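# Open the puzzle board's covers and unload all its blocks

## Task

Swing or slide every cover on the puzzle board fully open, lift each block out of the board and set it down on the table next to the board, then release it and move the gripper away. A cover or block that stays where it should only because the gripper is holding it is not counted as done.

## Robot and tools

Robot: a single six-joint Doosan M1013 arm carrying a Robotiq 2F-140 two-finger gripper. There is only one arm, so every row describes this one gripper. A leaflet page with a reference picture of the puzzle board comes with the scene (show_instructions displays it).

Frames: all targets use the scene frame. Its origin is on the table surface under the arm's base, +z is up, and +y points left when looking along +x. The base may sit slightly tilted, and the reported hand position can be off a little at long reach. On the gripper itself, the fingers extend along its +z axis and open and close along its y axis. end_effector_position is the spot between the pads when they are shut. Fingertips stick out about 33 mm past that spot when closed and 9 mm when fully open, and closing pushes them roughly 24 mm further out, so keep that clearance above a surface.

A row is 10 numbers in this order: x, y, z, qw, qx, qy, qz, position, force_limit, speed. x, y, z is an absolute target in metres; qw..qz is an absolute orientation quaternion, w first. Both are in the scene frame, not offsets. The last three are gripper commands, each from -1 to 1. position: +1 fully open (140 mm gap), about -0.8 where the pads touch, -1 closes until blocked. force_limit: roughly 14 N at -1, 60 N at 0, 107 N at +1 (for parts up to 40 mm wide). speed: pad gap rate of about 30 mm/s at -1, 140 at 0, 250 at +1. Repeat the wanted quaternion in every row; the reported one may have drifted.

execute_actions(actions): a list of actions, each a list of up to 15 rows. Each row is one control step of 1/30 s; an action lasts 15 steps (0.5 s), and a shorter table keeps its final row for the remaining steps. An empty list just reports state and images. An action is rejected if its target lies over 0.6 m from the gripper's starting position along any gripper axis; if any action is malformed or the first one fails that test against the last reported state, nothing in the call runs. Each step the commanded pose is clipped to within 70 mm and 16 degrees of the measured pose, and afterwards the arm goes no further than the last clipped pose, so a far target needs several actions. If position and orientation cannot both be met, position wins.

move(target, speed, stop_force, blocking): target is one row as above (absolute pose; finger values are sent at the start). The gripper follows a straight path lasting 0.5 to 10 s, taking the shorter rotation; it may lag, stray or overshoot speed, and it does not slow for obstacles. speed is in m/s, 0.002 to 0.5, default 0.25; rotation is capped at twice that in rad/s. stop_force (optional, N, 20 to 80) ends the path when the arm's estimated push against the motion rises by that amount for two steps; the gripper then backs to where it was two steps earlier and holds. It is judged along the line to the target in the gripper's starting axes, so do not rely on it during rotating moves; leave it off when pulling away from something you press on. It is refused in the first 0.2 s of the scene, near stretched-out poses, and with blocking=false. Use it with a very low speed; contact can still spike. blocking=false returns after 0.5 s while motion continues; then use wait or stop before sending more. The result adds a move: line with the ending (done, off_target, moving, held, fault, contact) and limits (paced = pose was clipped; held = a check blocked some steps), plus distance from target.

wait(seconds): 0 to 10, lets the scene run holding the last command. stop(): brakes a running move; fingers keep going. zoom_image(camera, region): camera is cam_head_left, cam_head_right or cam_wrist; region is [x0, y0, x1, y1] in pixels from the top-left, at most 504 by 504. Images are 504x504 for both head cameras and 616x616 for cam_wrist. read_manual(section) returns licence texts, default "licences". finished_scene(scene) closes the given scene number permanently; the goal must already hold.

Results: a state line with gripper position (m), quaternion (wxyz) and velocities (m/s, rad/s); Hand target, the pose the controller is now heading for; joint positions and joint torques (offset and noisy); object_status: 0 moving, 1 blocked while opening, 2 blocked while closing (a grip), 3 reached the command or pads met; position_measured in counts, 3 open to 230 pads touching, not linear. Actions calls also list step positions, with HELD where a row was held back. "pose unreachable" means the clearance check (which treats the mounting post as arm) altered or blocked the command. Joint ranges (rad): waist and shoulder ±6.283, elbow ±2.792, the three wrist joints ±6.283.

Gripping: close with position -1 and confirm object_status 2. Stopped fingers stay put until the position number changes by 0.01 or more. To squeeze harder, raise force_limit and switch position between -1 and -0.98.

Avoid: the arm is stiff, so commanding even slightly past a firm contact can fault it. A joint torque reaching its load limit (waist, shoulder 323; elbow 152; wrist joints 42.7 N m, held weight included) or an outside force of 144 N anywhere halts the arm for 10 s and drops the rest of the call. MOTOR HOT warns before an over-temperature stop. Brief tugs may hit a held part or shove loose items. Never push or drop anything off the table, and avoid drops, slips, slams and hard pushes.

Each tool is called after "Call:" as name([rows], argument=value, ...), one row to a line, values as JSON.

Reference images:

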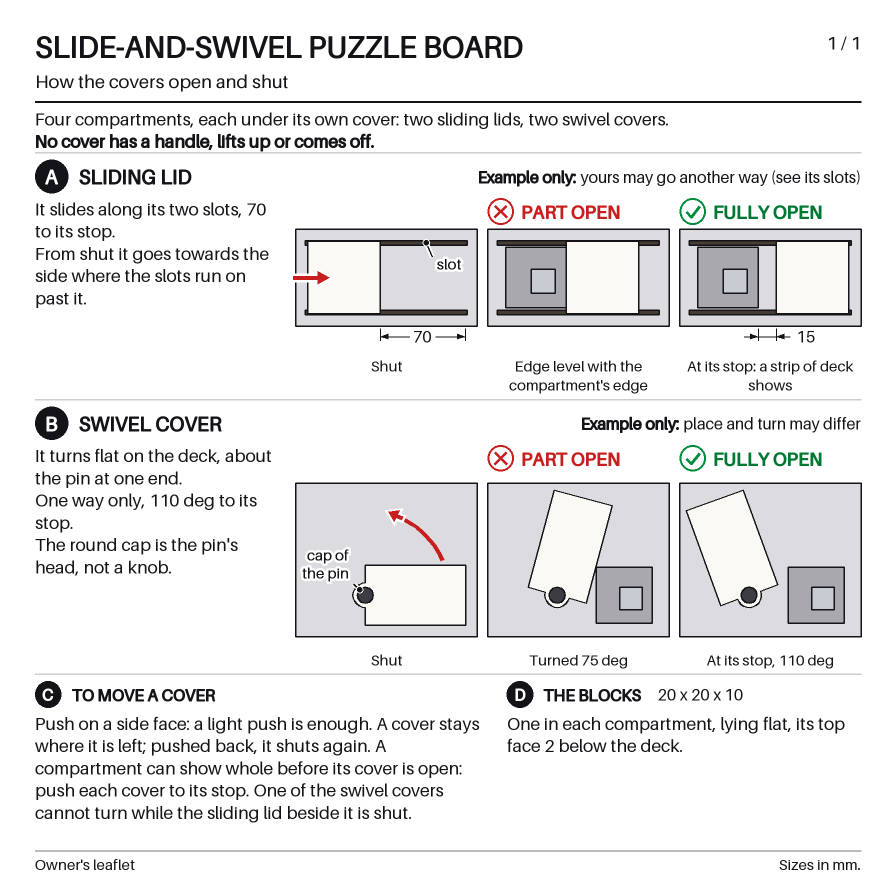

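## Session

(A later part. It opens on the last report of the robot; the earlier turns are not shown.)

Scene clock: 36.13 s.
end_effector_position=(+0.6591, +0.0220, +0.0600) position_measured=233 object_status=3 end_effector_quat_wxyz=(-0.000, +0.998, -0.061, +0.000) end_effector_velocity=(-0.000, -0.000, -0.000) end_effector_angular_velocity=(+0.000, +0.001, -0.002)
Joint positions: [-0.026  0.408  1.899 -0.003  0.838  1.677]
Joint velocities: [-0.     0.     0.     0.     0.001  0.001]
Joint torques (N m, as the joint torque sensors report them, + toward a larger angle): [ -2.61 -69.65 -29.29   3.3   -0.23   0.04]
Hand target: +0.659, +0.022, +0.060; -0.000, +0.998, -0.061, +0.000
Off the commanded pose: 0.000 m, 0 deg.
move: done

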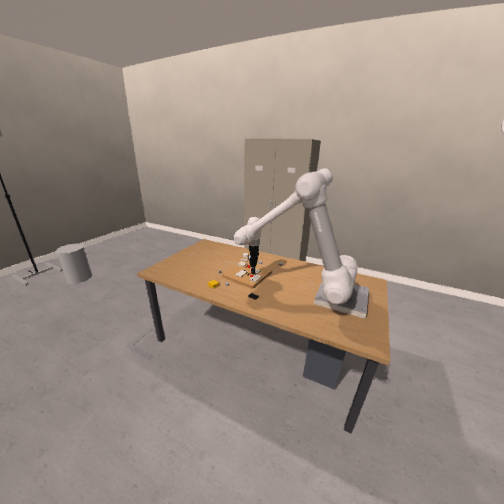

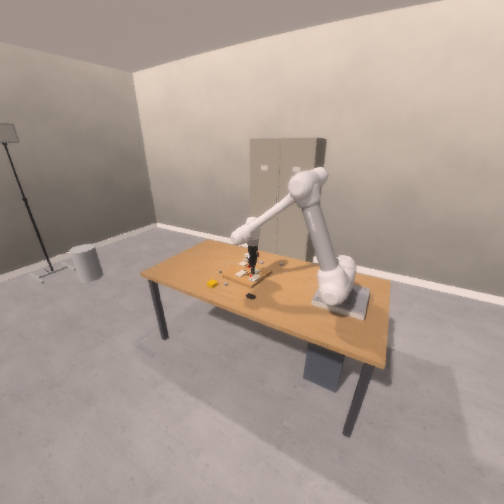

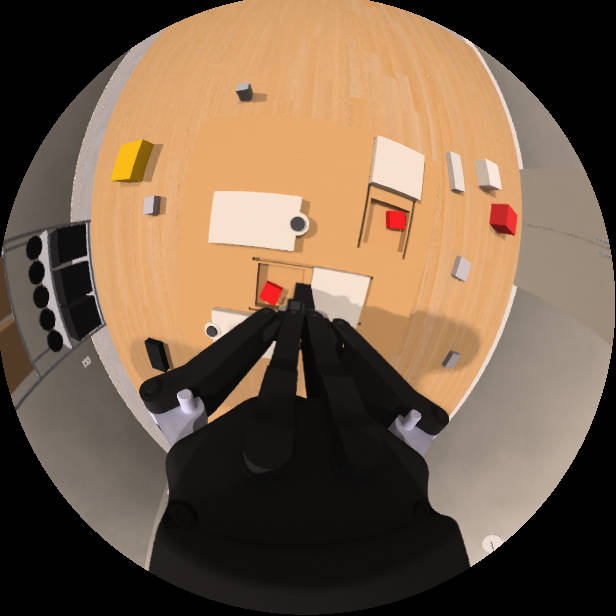

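Call:
move(target=[0.658,0.014,0.06,0,0.998,-0.061,0,-1,0,0], speed=0.01)

Call:
move(target=[0.675,0.09,0.06,0,0.998,-0.061,0,-1,0,0], speed=0.1)

Call:
move(target=[0.72,0.09,0.06,0,0.998,-0.061,0,-1,0,0], speed=0.03)

Scene clock: 37.40 s.
end_effector_position=(+0.6580, +0.0140, +0.0600) position_measured=233 object_status=3 end_effector_quat_wxyz=(-0.000, +0.998, -0.061, +0.000) end_effector_velocity=(+0.001, +0.001, +0.000) end_effector_angular_velocity=(-0.000, -0.002, +0.003)
Joint positions: [-0.038  0.407  1.902 -0.003  0.837  1.665]
Joint velocities: [ 0.001 -0.    -0.001 -0.    -0.001 -0.001]
Joint torques (N m, as the joint torque sensors report them, + toward a larger angle): [ -5.5  -65.73 -28.22   1.51   0.41   0.34]
Hand target: +0.658, +0.014, +0.060; -0.000, +0.998, -0.061, +0.000
Off the commanded pose: 0.000 m, 0 deg.
move: done

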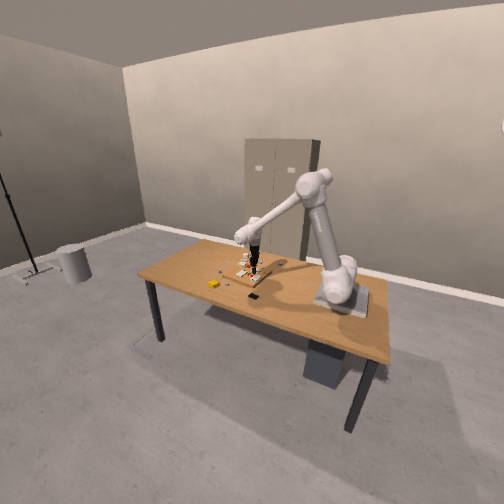

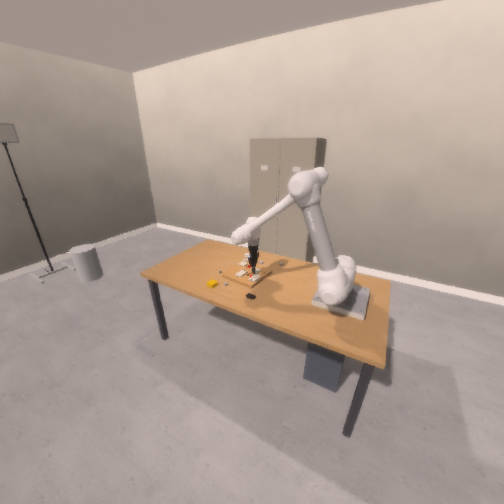

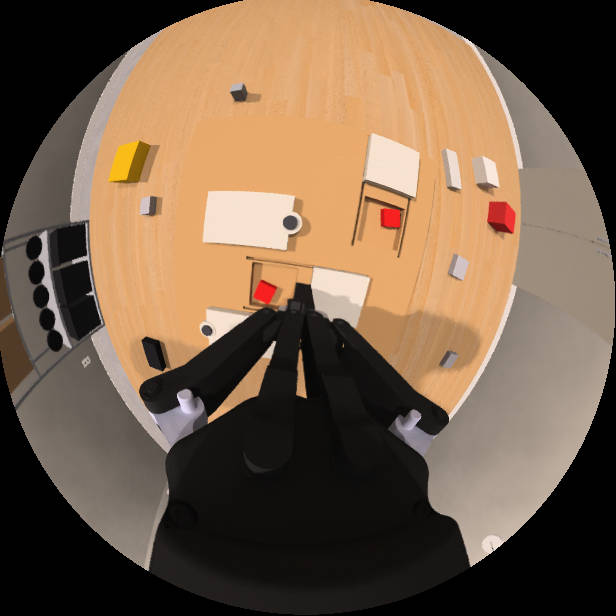

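Scene clock: 38.47 s.
end_effector_position=(+0.6749, +0.0901, +0.0600) position_measured=233 object_status=3 end_effector_quat_wxyz=(-0.000, +0.998, -0.061, -0.000) end_effector_velocity=(+0.000, +0.000, +0.000) end_effector_angular_velocity=(-0.000, -0.001, -0.000)
Joint positions: [ 0.075  0.436  1.856 -0.002  0.855  1.777]
Joint velocities: [ 0.     0.    -0.001 -0.    -0.     0.001]
Joint torques (N m, as the joint torque sensors report them, + toward a larger angle): [ -1.34 -69.33 -29.25   3.46   0.2    0.11]
Hand target: +0.675, +0.090, +0.060; +0.000, +0.998, -0.061, -0.000
Off the commanded pose: 0.000 m, 0 deg.
move: done

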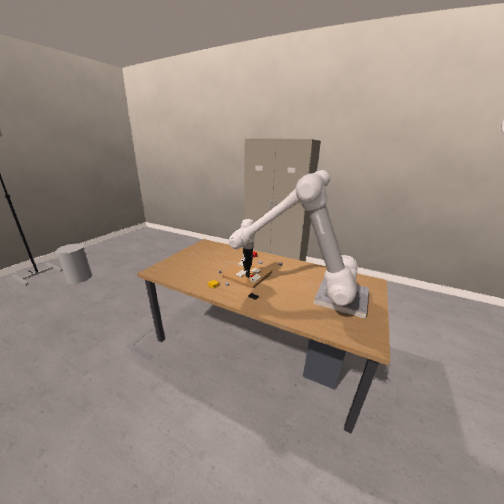

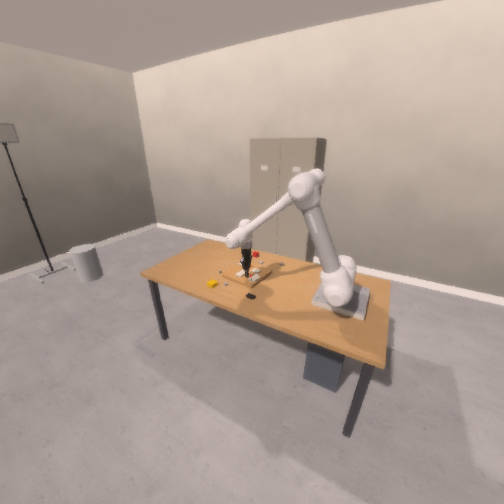

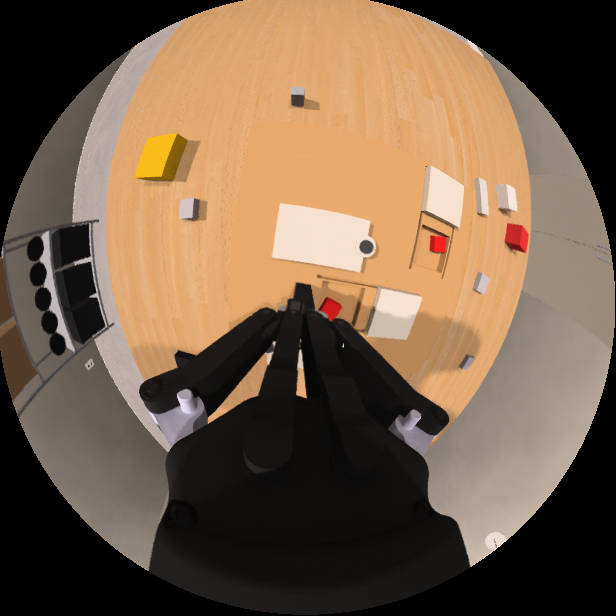

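Scene clock: 40.20 s.
end_effector_position=(+0.7200, +0.0900, +0.0600) position_measured=233 object_status=3 end_effector_quat_wxyz=(+0.000, +0.998, -0.061, -0.000) end_effector_velocity=(-0.000, +0.000, -0.000) end_effector_angular_velocity=(+0.000, +0.000, -0.001)
Joint positions: [ 0.069  0.493  1.762 -0.002  0.891  1.772]
Joint velocities: [ 0.     0.     0.     0.001 -0.     0.   ]
Joint torques (N m, as the joint torque sensors report them, + toward a larger angle): [ -2.77 -76.87 -30.75   3.12  -0.1    0.08]
Hand target: +0.720, +0.090, +0.060; -0.000, +0.998, -0.061, -0.000
Off the commanded pose: 0.000 m, 0 deg.
move: done

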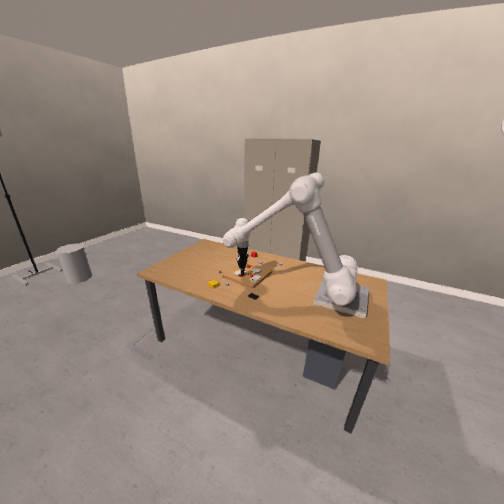

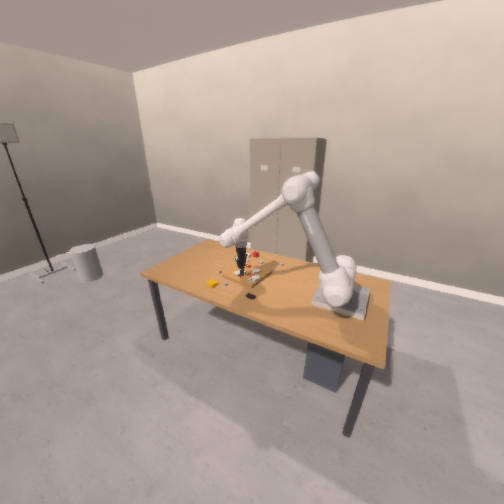

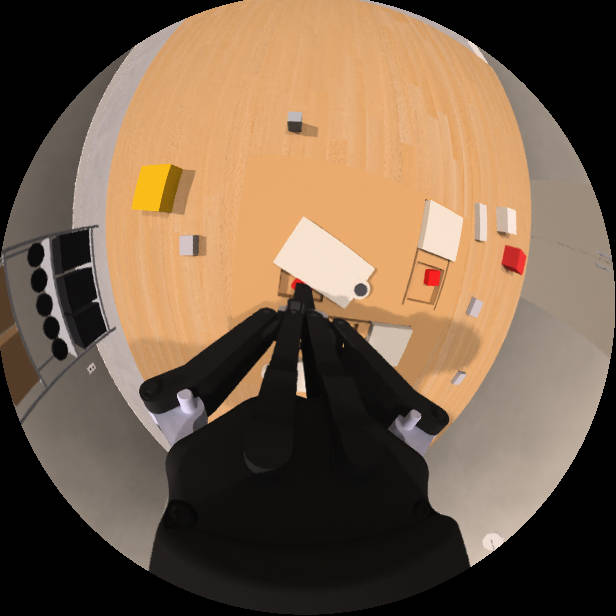

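Call:
move(target=[0.78,0.08,0.06,0,0.998,-0.061,0,-1,0,0], speed=0.04)

Call:
move(target=[0.803,0.038,0.06,0,0.998,-0.061,0,-1,0,0], speed=0.03)

Scene clock: 42.10 s.
end_effector_position=(+0.7800, +0.0800, +0.0599) position_measured=233 object_status=3 end_effector_quat_wxyz=(-0.000, +0.998, -0.061, -0.000) end_effector_velocity=(+0.001, +0.001, +0.001) end_effector_angular_velocity=(+0.000, -0.001, +0.001)
Joint positions: [ 0.051  0.568  1.634 -0.002  0.944  1.753]
Joint velocities: [ 0.001  0.    -0.001  0.    -0.     0.001]
Joint torques (N m, as the joint torque sensors report them, + toward a larger angle): [ -2.31 -84.67 -32.32   3.38   0.1    0.31]
Hand target: +0.780, +0.080, +0.060; -0.000, +0.998, -0.061, +0.000
Off the commanded pose: 0.000 m, 0 deg.
move: done

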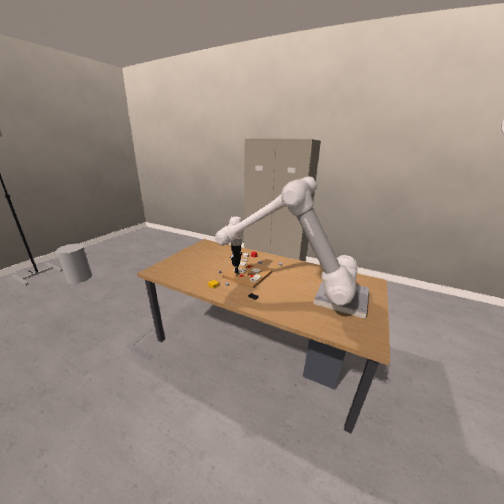

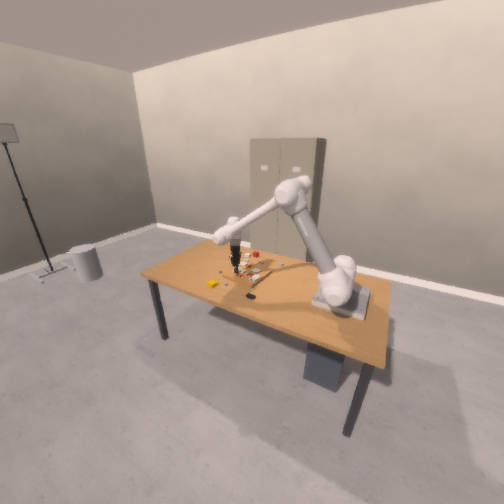

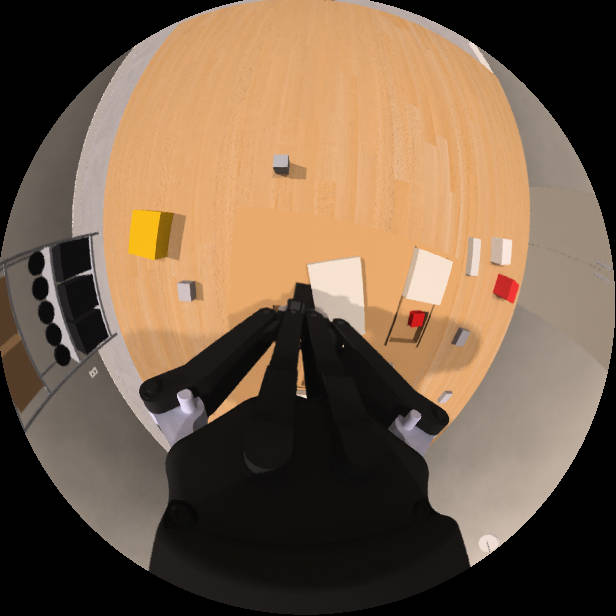

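Scene clock: 43.93 s.
end_effector_position=(+0.8030, +0.0380, +0.0600) position_measured=233 object_status=3 end_effector_quat_wxyz=(-0.000, +0.998, -0.061, -0.000) end_effector_velocity=(-0.001, +0.000, -0.001) end_effector_angular_velocity=(+0.000, +0.001, +0.000)
Joint positions: [-0.003  0.594  1.588 -0.002  0.964  1.699]
Joint velocities: [-0.    -0.     0.001  0.    -0.    -0.001]
Joint torques (N m, as the joint torque sensors report them, + toward a larger angle): [ -4.03 -90.26 -32.62   2.51  -0.33  -0.04]
Hand target: +0.803, +0.038, +0.060; -0.000, +0.998, -0.061, +0.000
Off the commanded pose: 0.000 m, 0 deg.
move: done

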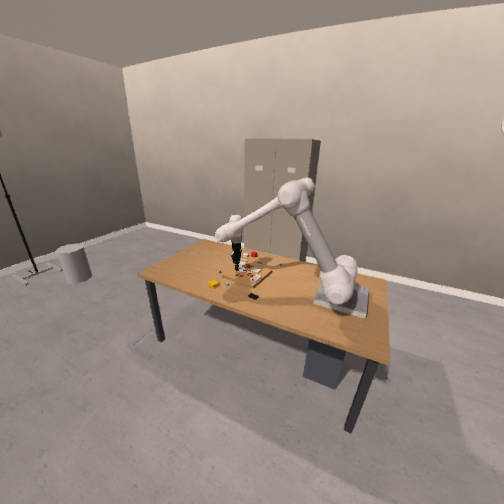

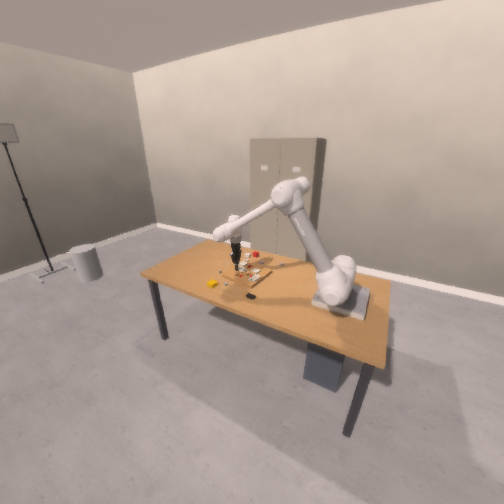

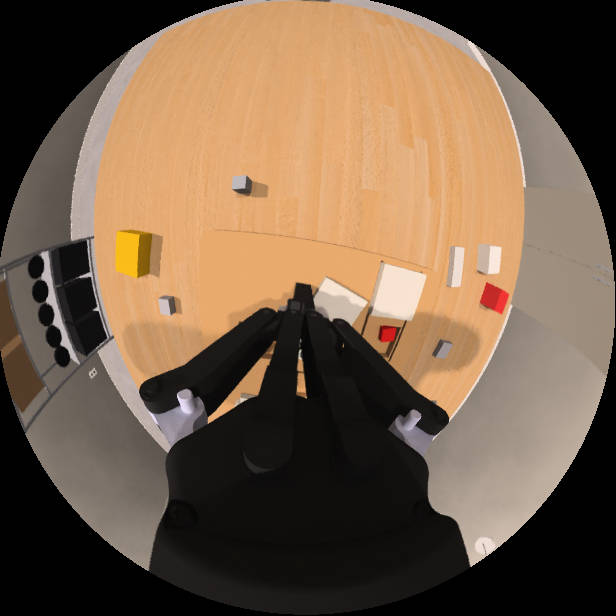

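At stop. Next cover.

Call:
move(target=[0.803,0.045,0.085,0,0.998,-0.061,0,-1,0,0])

Call:
move(target=[0.55,0.075,0.085,0,0.998,-0.061,0,-1,0,0])

Call:
move(target=[0.55,0.075,0.06,0,0.998,-0.061,0,-1,0,0], speed=0.05)

Scene clock: 44.73 s.
end_effector_position=(+0.8030, +0.0450, +0.0850) position_measured=233 object_status=3 end_effector_quat_wxyz=(+0.000, +0.998, -0.061, -0.000) end_effector_velocity=(-0.000, +0.001, -0.000) end_effector_angular_velocity=(-0.000, +0.000, -0.000)
Joint positions: [ 0.006  0.572  1.572 -0.002  1.001  1.708]
Joint velocities: [ 0.001 -0.     0.001 -0.    -0.     0.001]
Joint torques (N m, as the joint torque sensors report them, + toward a larger angle): [ -1.02 -88.52 -33.73   3.55   0.38   0.18]
Hand target: +0.803, +0.045, +0.085; +0.000, +0.998, -0.061, -0.000
Off the commanded pose: 0.000 m, 0 deg.
move: done

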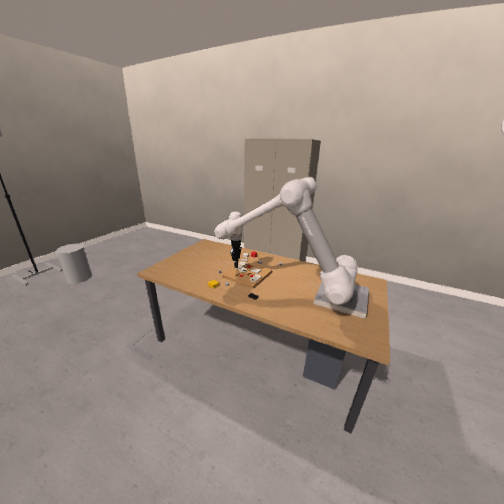

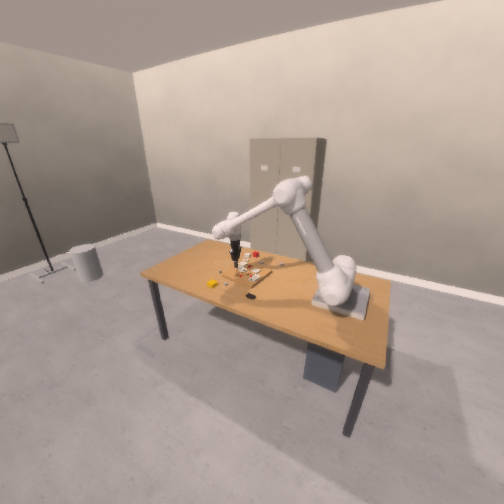

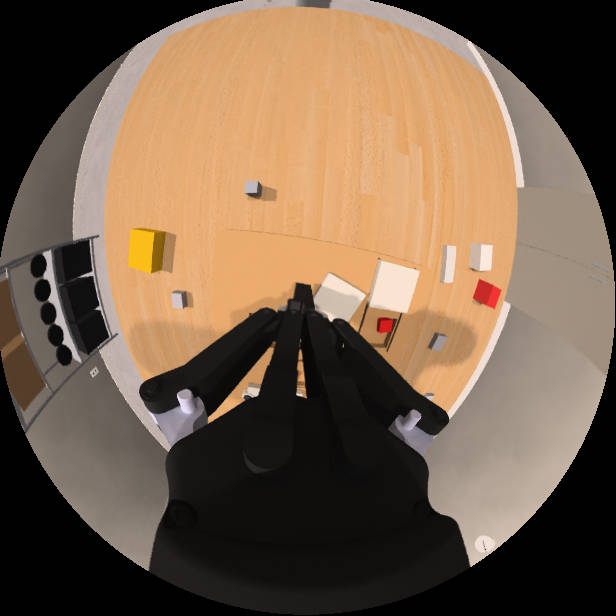

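Scene clock: 46.10 s.
end_effector_position=(+0.5500, +0.0748, +0.0852) position_measured=233 object_status=3 end_effector_quat_wxyz=(-0.000, +0.998, -0.061, -0.000) end_effector_velocity=(-0.001, +0.000, +0.000) end_effector_angular_velocity=(-0.000, +0.000, +0.001)
Joint positions: [ 0.066  0.242  2.084 -0.002  0.821  1.769]
Joint velocities: [ 0.001 -0.001  0.001 -0.     0.001 -0.001]
Joint torques (N m, as the joint torque sensors report them, + toward a larger angle): [ -1.78 -52.12 -28.4    3.07   0.08   0.33]
Hand target: +0.550, +0.075, +0.085; +0.000, +0.998, -0.061, -0.000
Off the commanded pose: 0.000 m, 0 deg.
move: done

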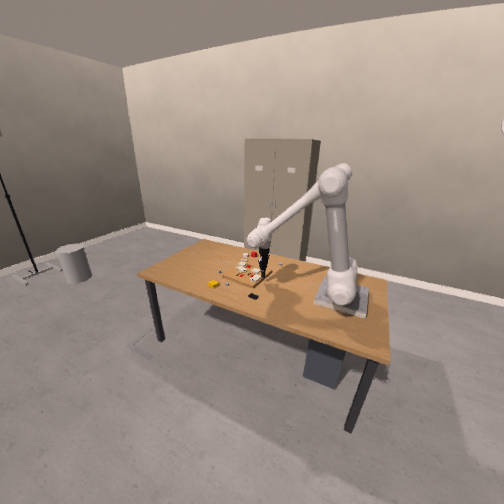

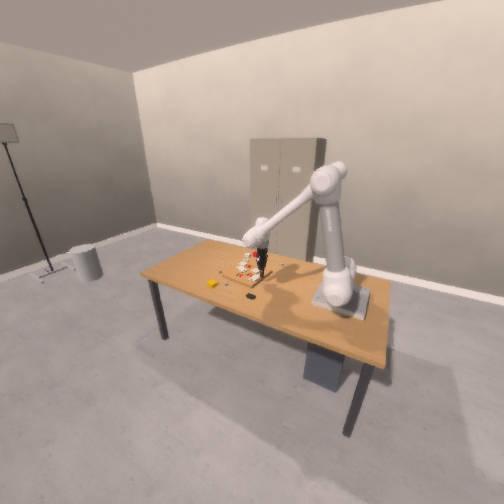

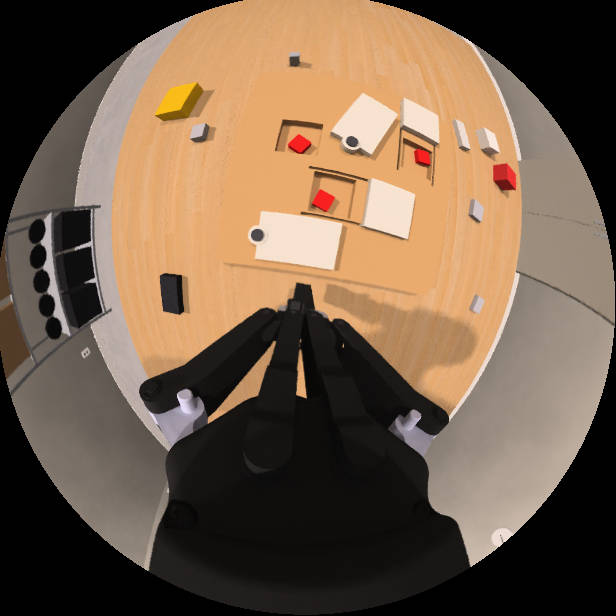

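Scene clock: 46.87 s.
end_effector_position=(+0.5500, +0.0750, +0.0600) position_measured=233 object_status=3 end_effector_quat_wxyz=(+0.000, +0.998, -0.061, +0.000) end_effector_velocity=(-0.001, -0.000, -0.000) end_effector_angular_velocity=(+0.000, +0.001, -0.000)
Joint positions: [ 0.066  0.275  2.101 -0.002  0.77   1.769]
Joint velocities: [-0.    -0.     0.001  0.     0.    -0.   ]
Joint torques (N m, as the joint torque sensors report them, + toward a larger angle): [ -0.58 -53.93 -28.43   3.32   0.04  -0.03]
Hand target: +0.550, +0.075, +0.060; +0.000, +0.998, -0.061, +0.000
Off the commanded pose: 0.000 m, 0 deg.
move: done

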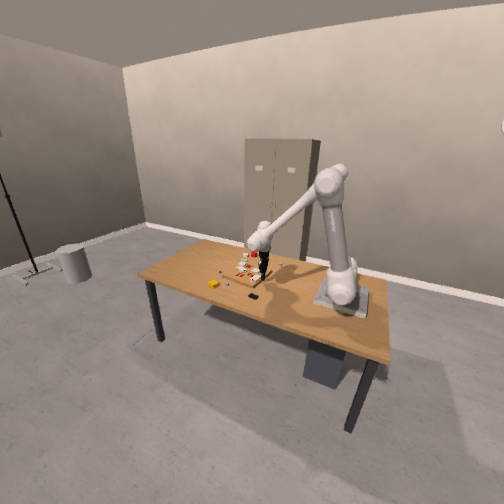

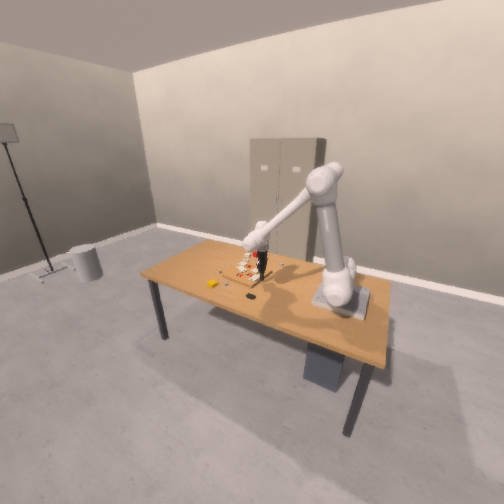

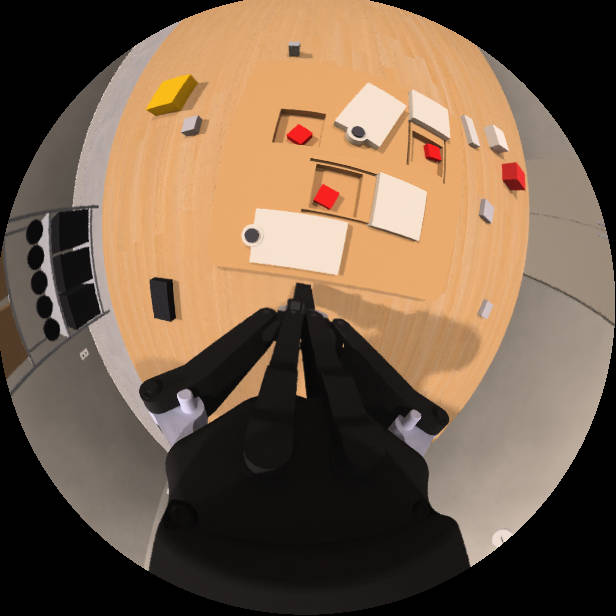

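Call:
move(target=[0.645,0.066,0.06,0,0.998,-0.061,0,-1,0,0], speed=0.04)

Call:
move(target=[0.677,0.103,0.06,0,0.998,-0.061,0,-1,0,0], speed=0.03)

Call:
move(target=[0.67,0.09,0.08,0,0.998,-0.061,0,-1,0,0])

Call:
move(target=[0.56,0.07,0.07,0,0.998,-0.061,0,-0.42,0,0])

Call:
zoom_image(camera="cam_wrist", region=[200,80,460,340])

Scene clock: 49.70 s.
end_effector_position=(+0.6450, +0.0661, +0.0599) position_measured=233 object_status=3 end_effector_quat_wxyz=(-0.000, +0.998, -0.061, -0.000) end_effector_velocity=(+0.002, +0.001, +0.001) end_effector_angular_velocity=(+0.000, -0.002, -0.001)
Joint positions: [ 0.042  0.394  1.922 -0.002  0.83   1.744]
Joint velocities: [ 0.002  0.    -0.003  0.     0.     0.002]
Joint torques (N m, as the joint torque sensors report them, + toward a larger angle): [ -2.73 -66.5  -28.55   3.46   0.02   0.02]
Hand target: +0.645, +0.066, +0.060; -0.000, +0.998, -0.061, +0.000
Off the commanded pose: 0.000 m, 0 deg.
move: done

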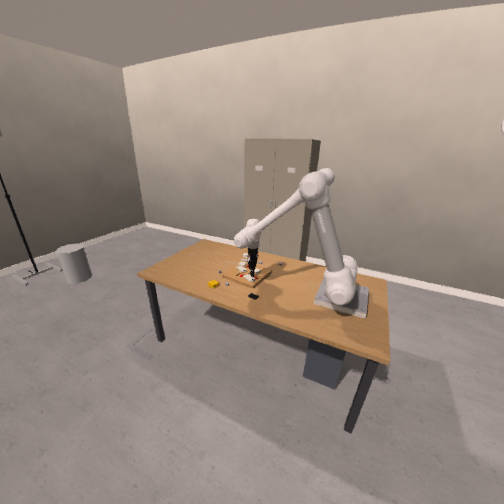

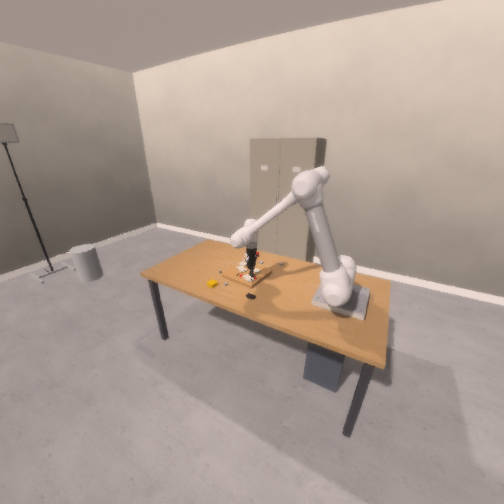

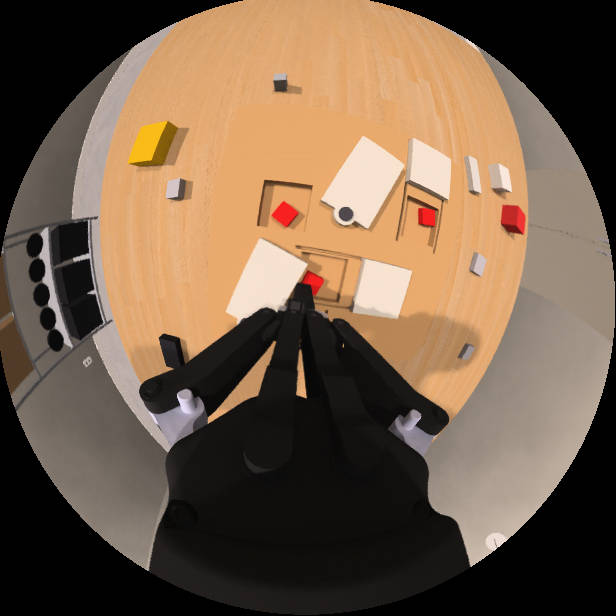

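Scene clock: 51.57 s.
end_effector_position=(+0.6769, +0.1030, +0.0600) position_measured=233 object_status=3 end_effector_quat_wxyz=(+0.000, +0.998, -0.061, -0.000) end_effector_velocity=(+0.000, -0.000, +0.000) end_effector_angular_velocity=(+0.000, -0.001, +0.002)
Joint positions: [ 0.093  0.441  1.848 -0.002  0.858  1.796]
Joint velocities: [-0.001  0.    -0.     0.    -0.    -0.003]
Joint torques (N m, as the joint torque sensors report them, + toward a larger angle): [  2.35 -71.68 -31.11   5.01  -0.93   0.08]
Hand target: +0.677, +0.103, +0.060; +0.000, +0.998, -0.061, -0.000
Off the commanded pose: 0.000 m, 0 deg.
move: done

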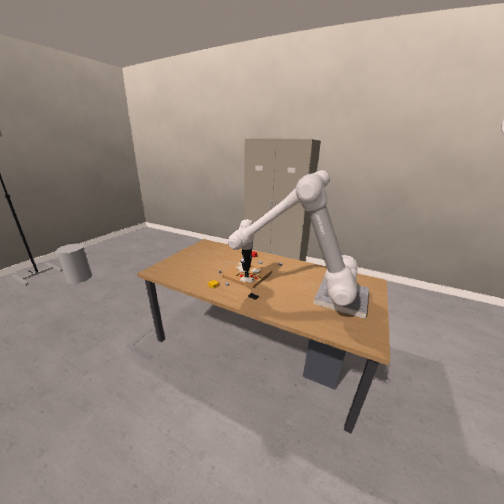

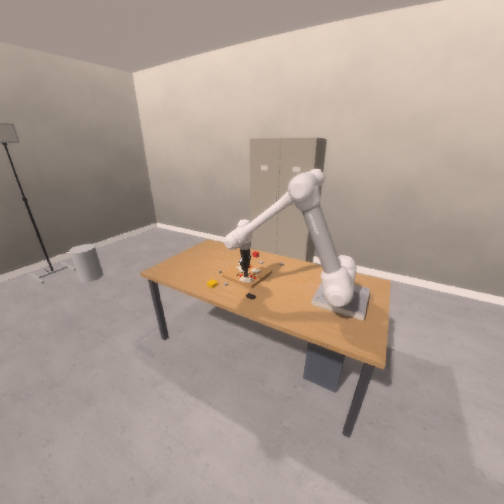

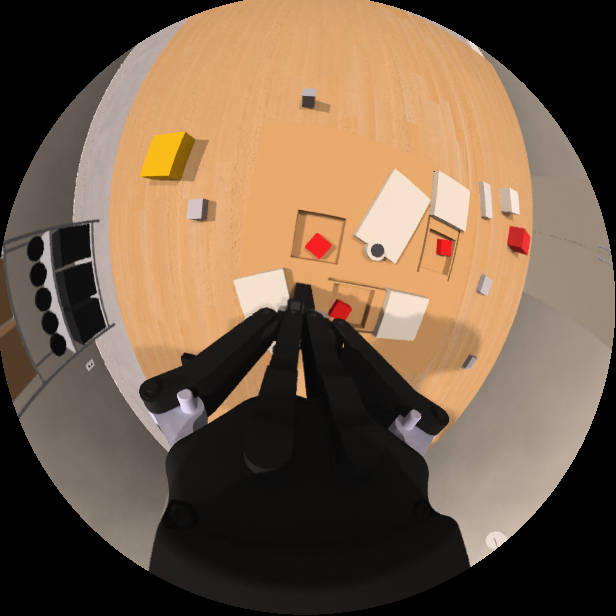

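Scene clock: 52.27 s.
end_effector_position=(+0.6700, +0.0900, +0.0800) position_measured=233 object_status=3 end_effector_quat_wxyz=(-0.000, +0.998, -0.061, -0.000) end_effector_velocity=(-0.001, -0.001, -0.000) end_effector_angular_velocity=(+0.000, +0.001, +0.001)
Joint positions: [ 0.075  0.408  1.853 -0.002  0.885  1.778]
Joint velocities: [-0.001 -0.     0.001  0.    -0.    -0.002]
Joint torques (N m, as the joint torque sensors report them, + toward a larger angle): [ -1.71 -70.94 -30.37   3.3    0.21   0.29]
Hand target: +0.670, +0.090, +0.080; -0.000, +0.998, -0.061, +0.000
Off the commanded pose: 0.000 m, 0 deg.
move: done

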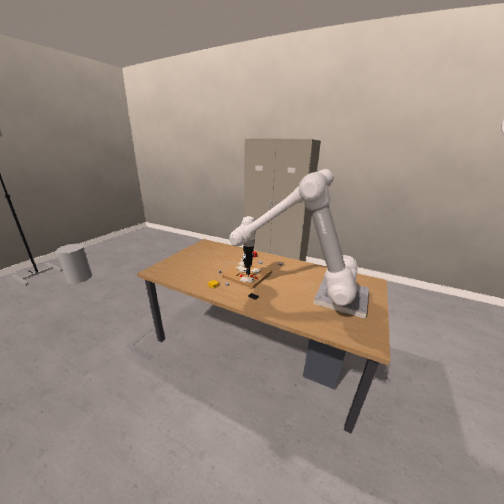

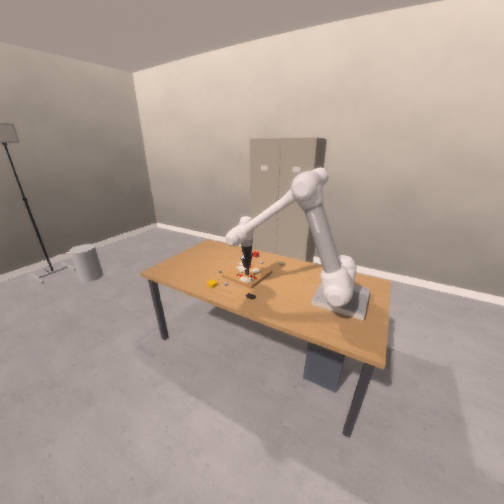

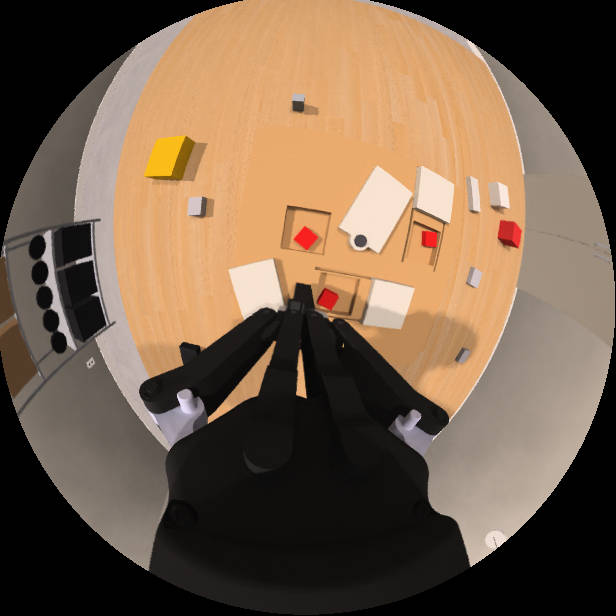

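Scene clock: 53.07 s.
end_effector_position=(+0.5601, +0.0699, +0.0701) position_measured=182 object_status=3 end_effector_quat_wxyz=(+0.000, +0.998, -0.061, +0.000) end_effector_velocity=(-0.001, -0.001, -0.000) end_effector_angular_velocity=(-0.000, +0.000, +0.001)
Joint positions: [ 0.056  0.274  2.077 -0.003  0.795  1.759]
Joint velocities: [-0.001 -0.001  0.001 -0.    -0.    -0.002]
Joint torques (N m, as the joint torque sensors report them, + toward a larger angle): [ -2.03 -54.83 -27.66   3.03   0.31   0.09]
Hand target: +0.560, +0.070, +0.070; -0.000, +0.998, -0.061, +0.000
Off the commanded pose: 0.000 m, 0 deg.
move: done

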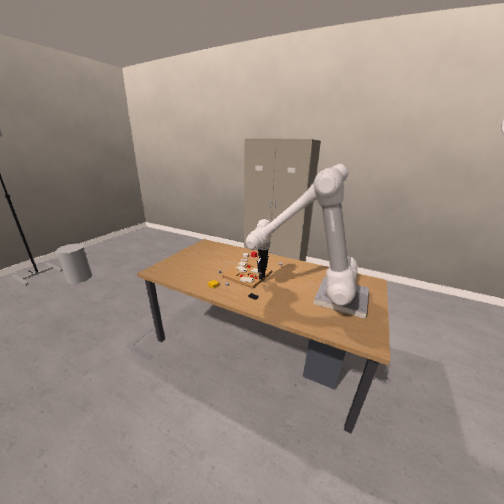

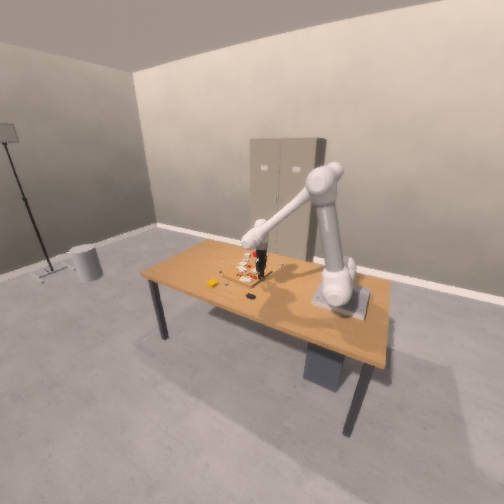

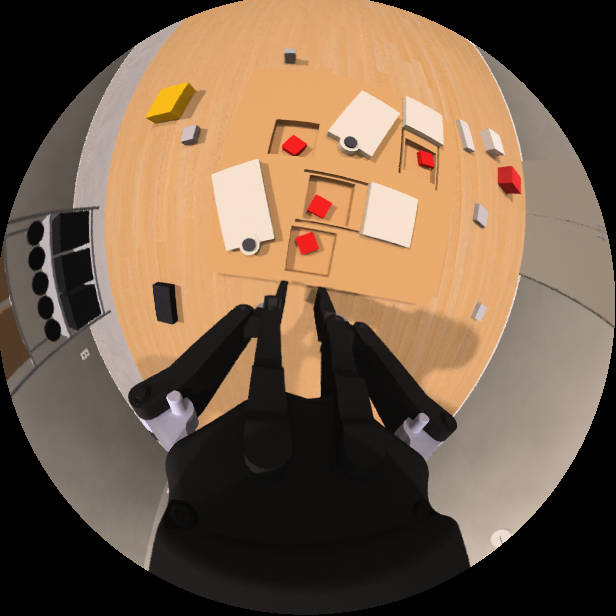

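Region (200, 80, 460, 340) of cam_wrist's 616x616 image, scaled by 1.938, with more detail than that image has.

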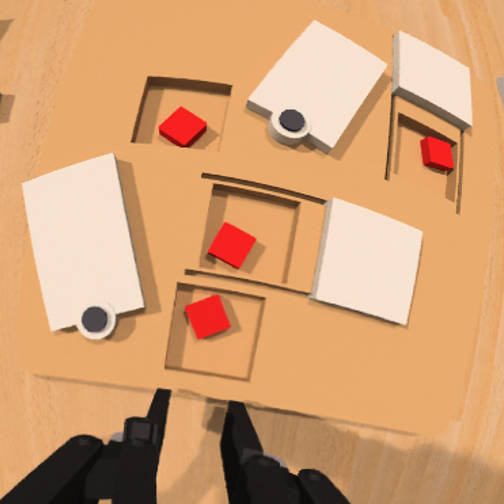

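Call:
move(target=[0.602,0.065,0.059,0,0.998,-0.061,0,-0.45,0,0], speed=0.1)

Call:
zoom_image(camera="cam_wrist", region=[240,200,370,330])

Scene clock: 54.00 s.
end_effector_position=(+0.6020, +0.0650, +0.0590) position_measured=186 object_status=3 end_effector_quat_wxyz=(-0.000, +0.998, -0.061, +0.000) end_effector_velocity=(+0.001, -0.000, +0.000) end_effector_angular_velocity=(+0.000, -0.001, +0.002)
Joint positions: [ 0.043  0.341  2.006 -0.002  0.799  1.746]
Joint velocities: [-0.     0.    -0.001 -0.     0.    -0.002]
Joint torques (N m, as the joint torque sensors report them, + toward a larger angle): [ -2.14 -59.55 -27.31   3.15   0.4   -0.06]
Hand target: +0.602, +0.065, +0.059; -0.000, +0.998, -0.061, +0.000
Off the commanded pose: 0.000 m, 0 deg.
move: done

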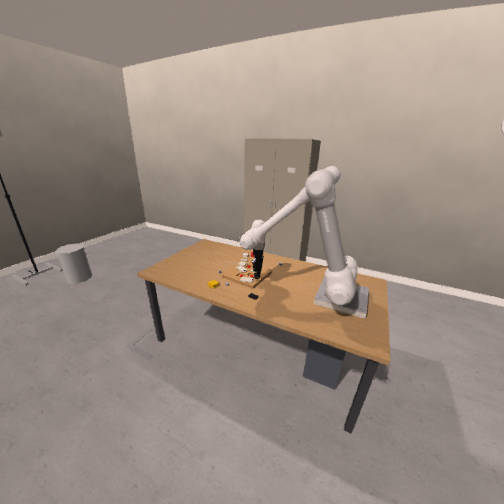

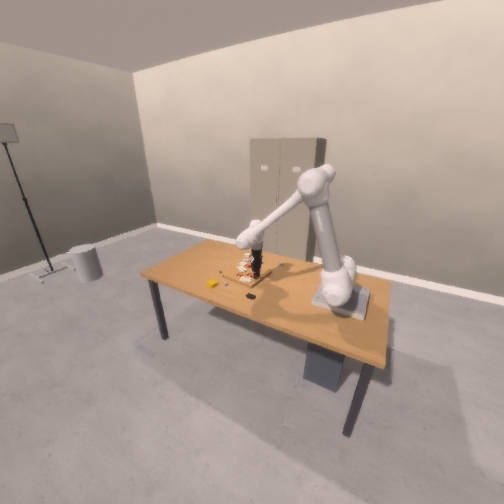

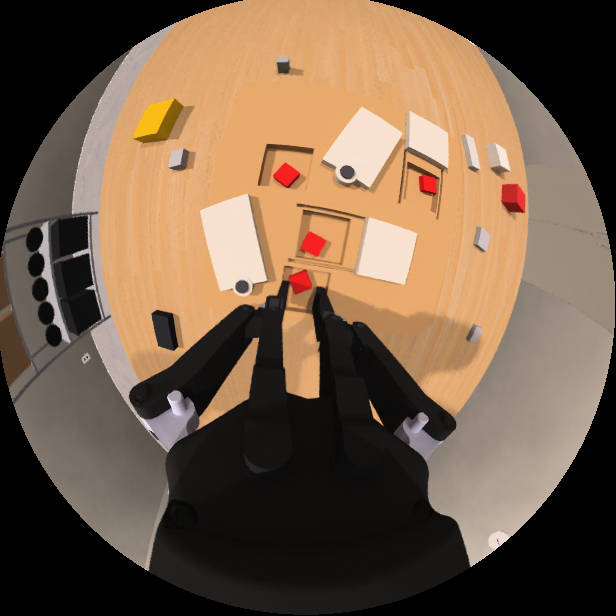

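Region (240, 200, 370, 330) of cam_wrist's 616x616 image, scaled by 3.877, with more detail than that image has.

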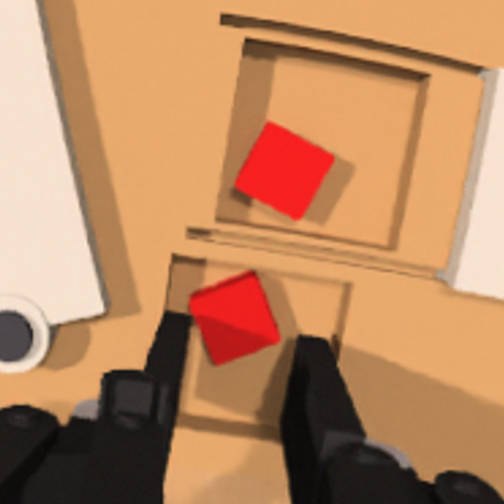

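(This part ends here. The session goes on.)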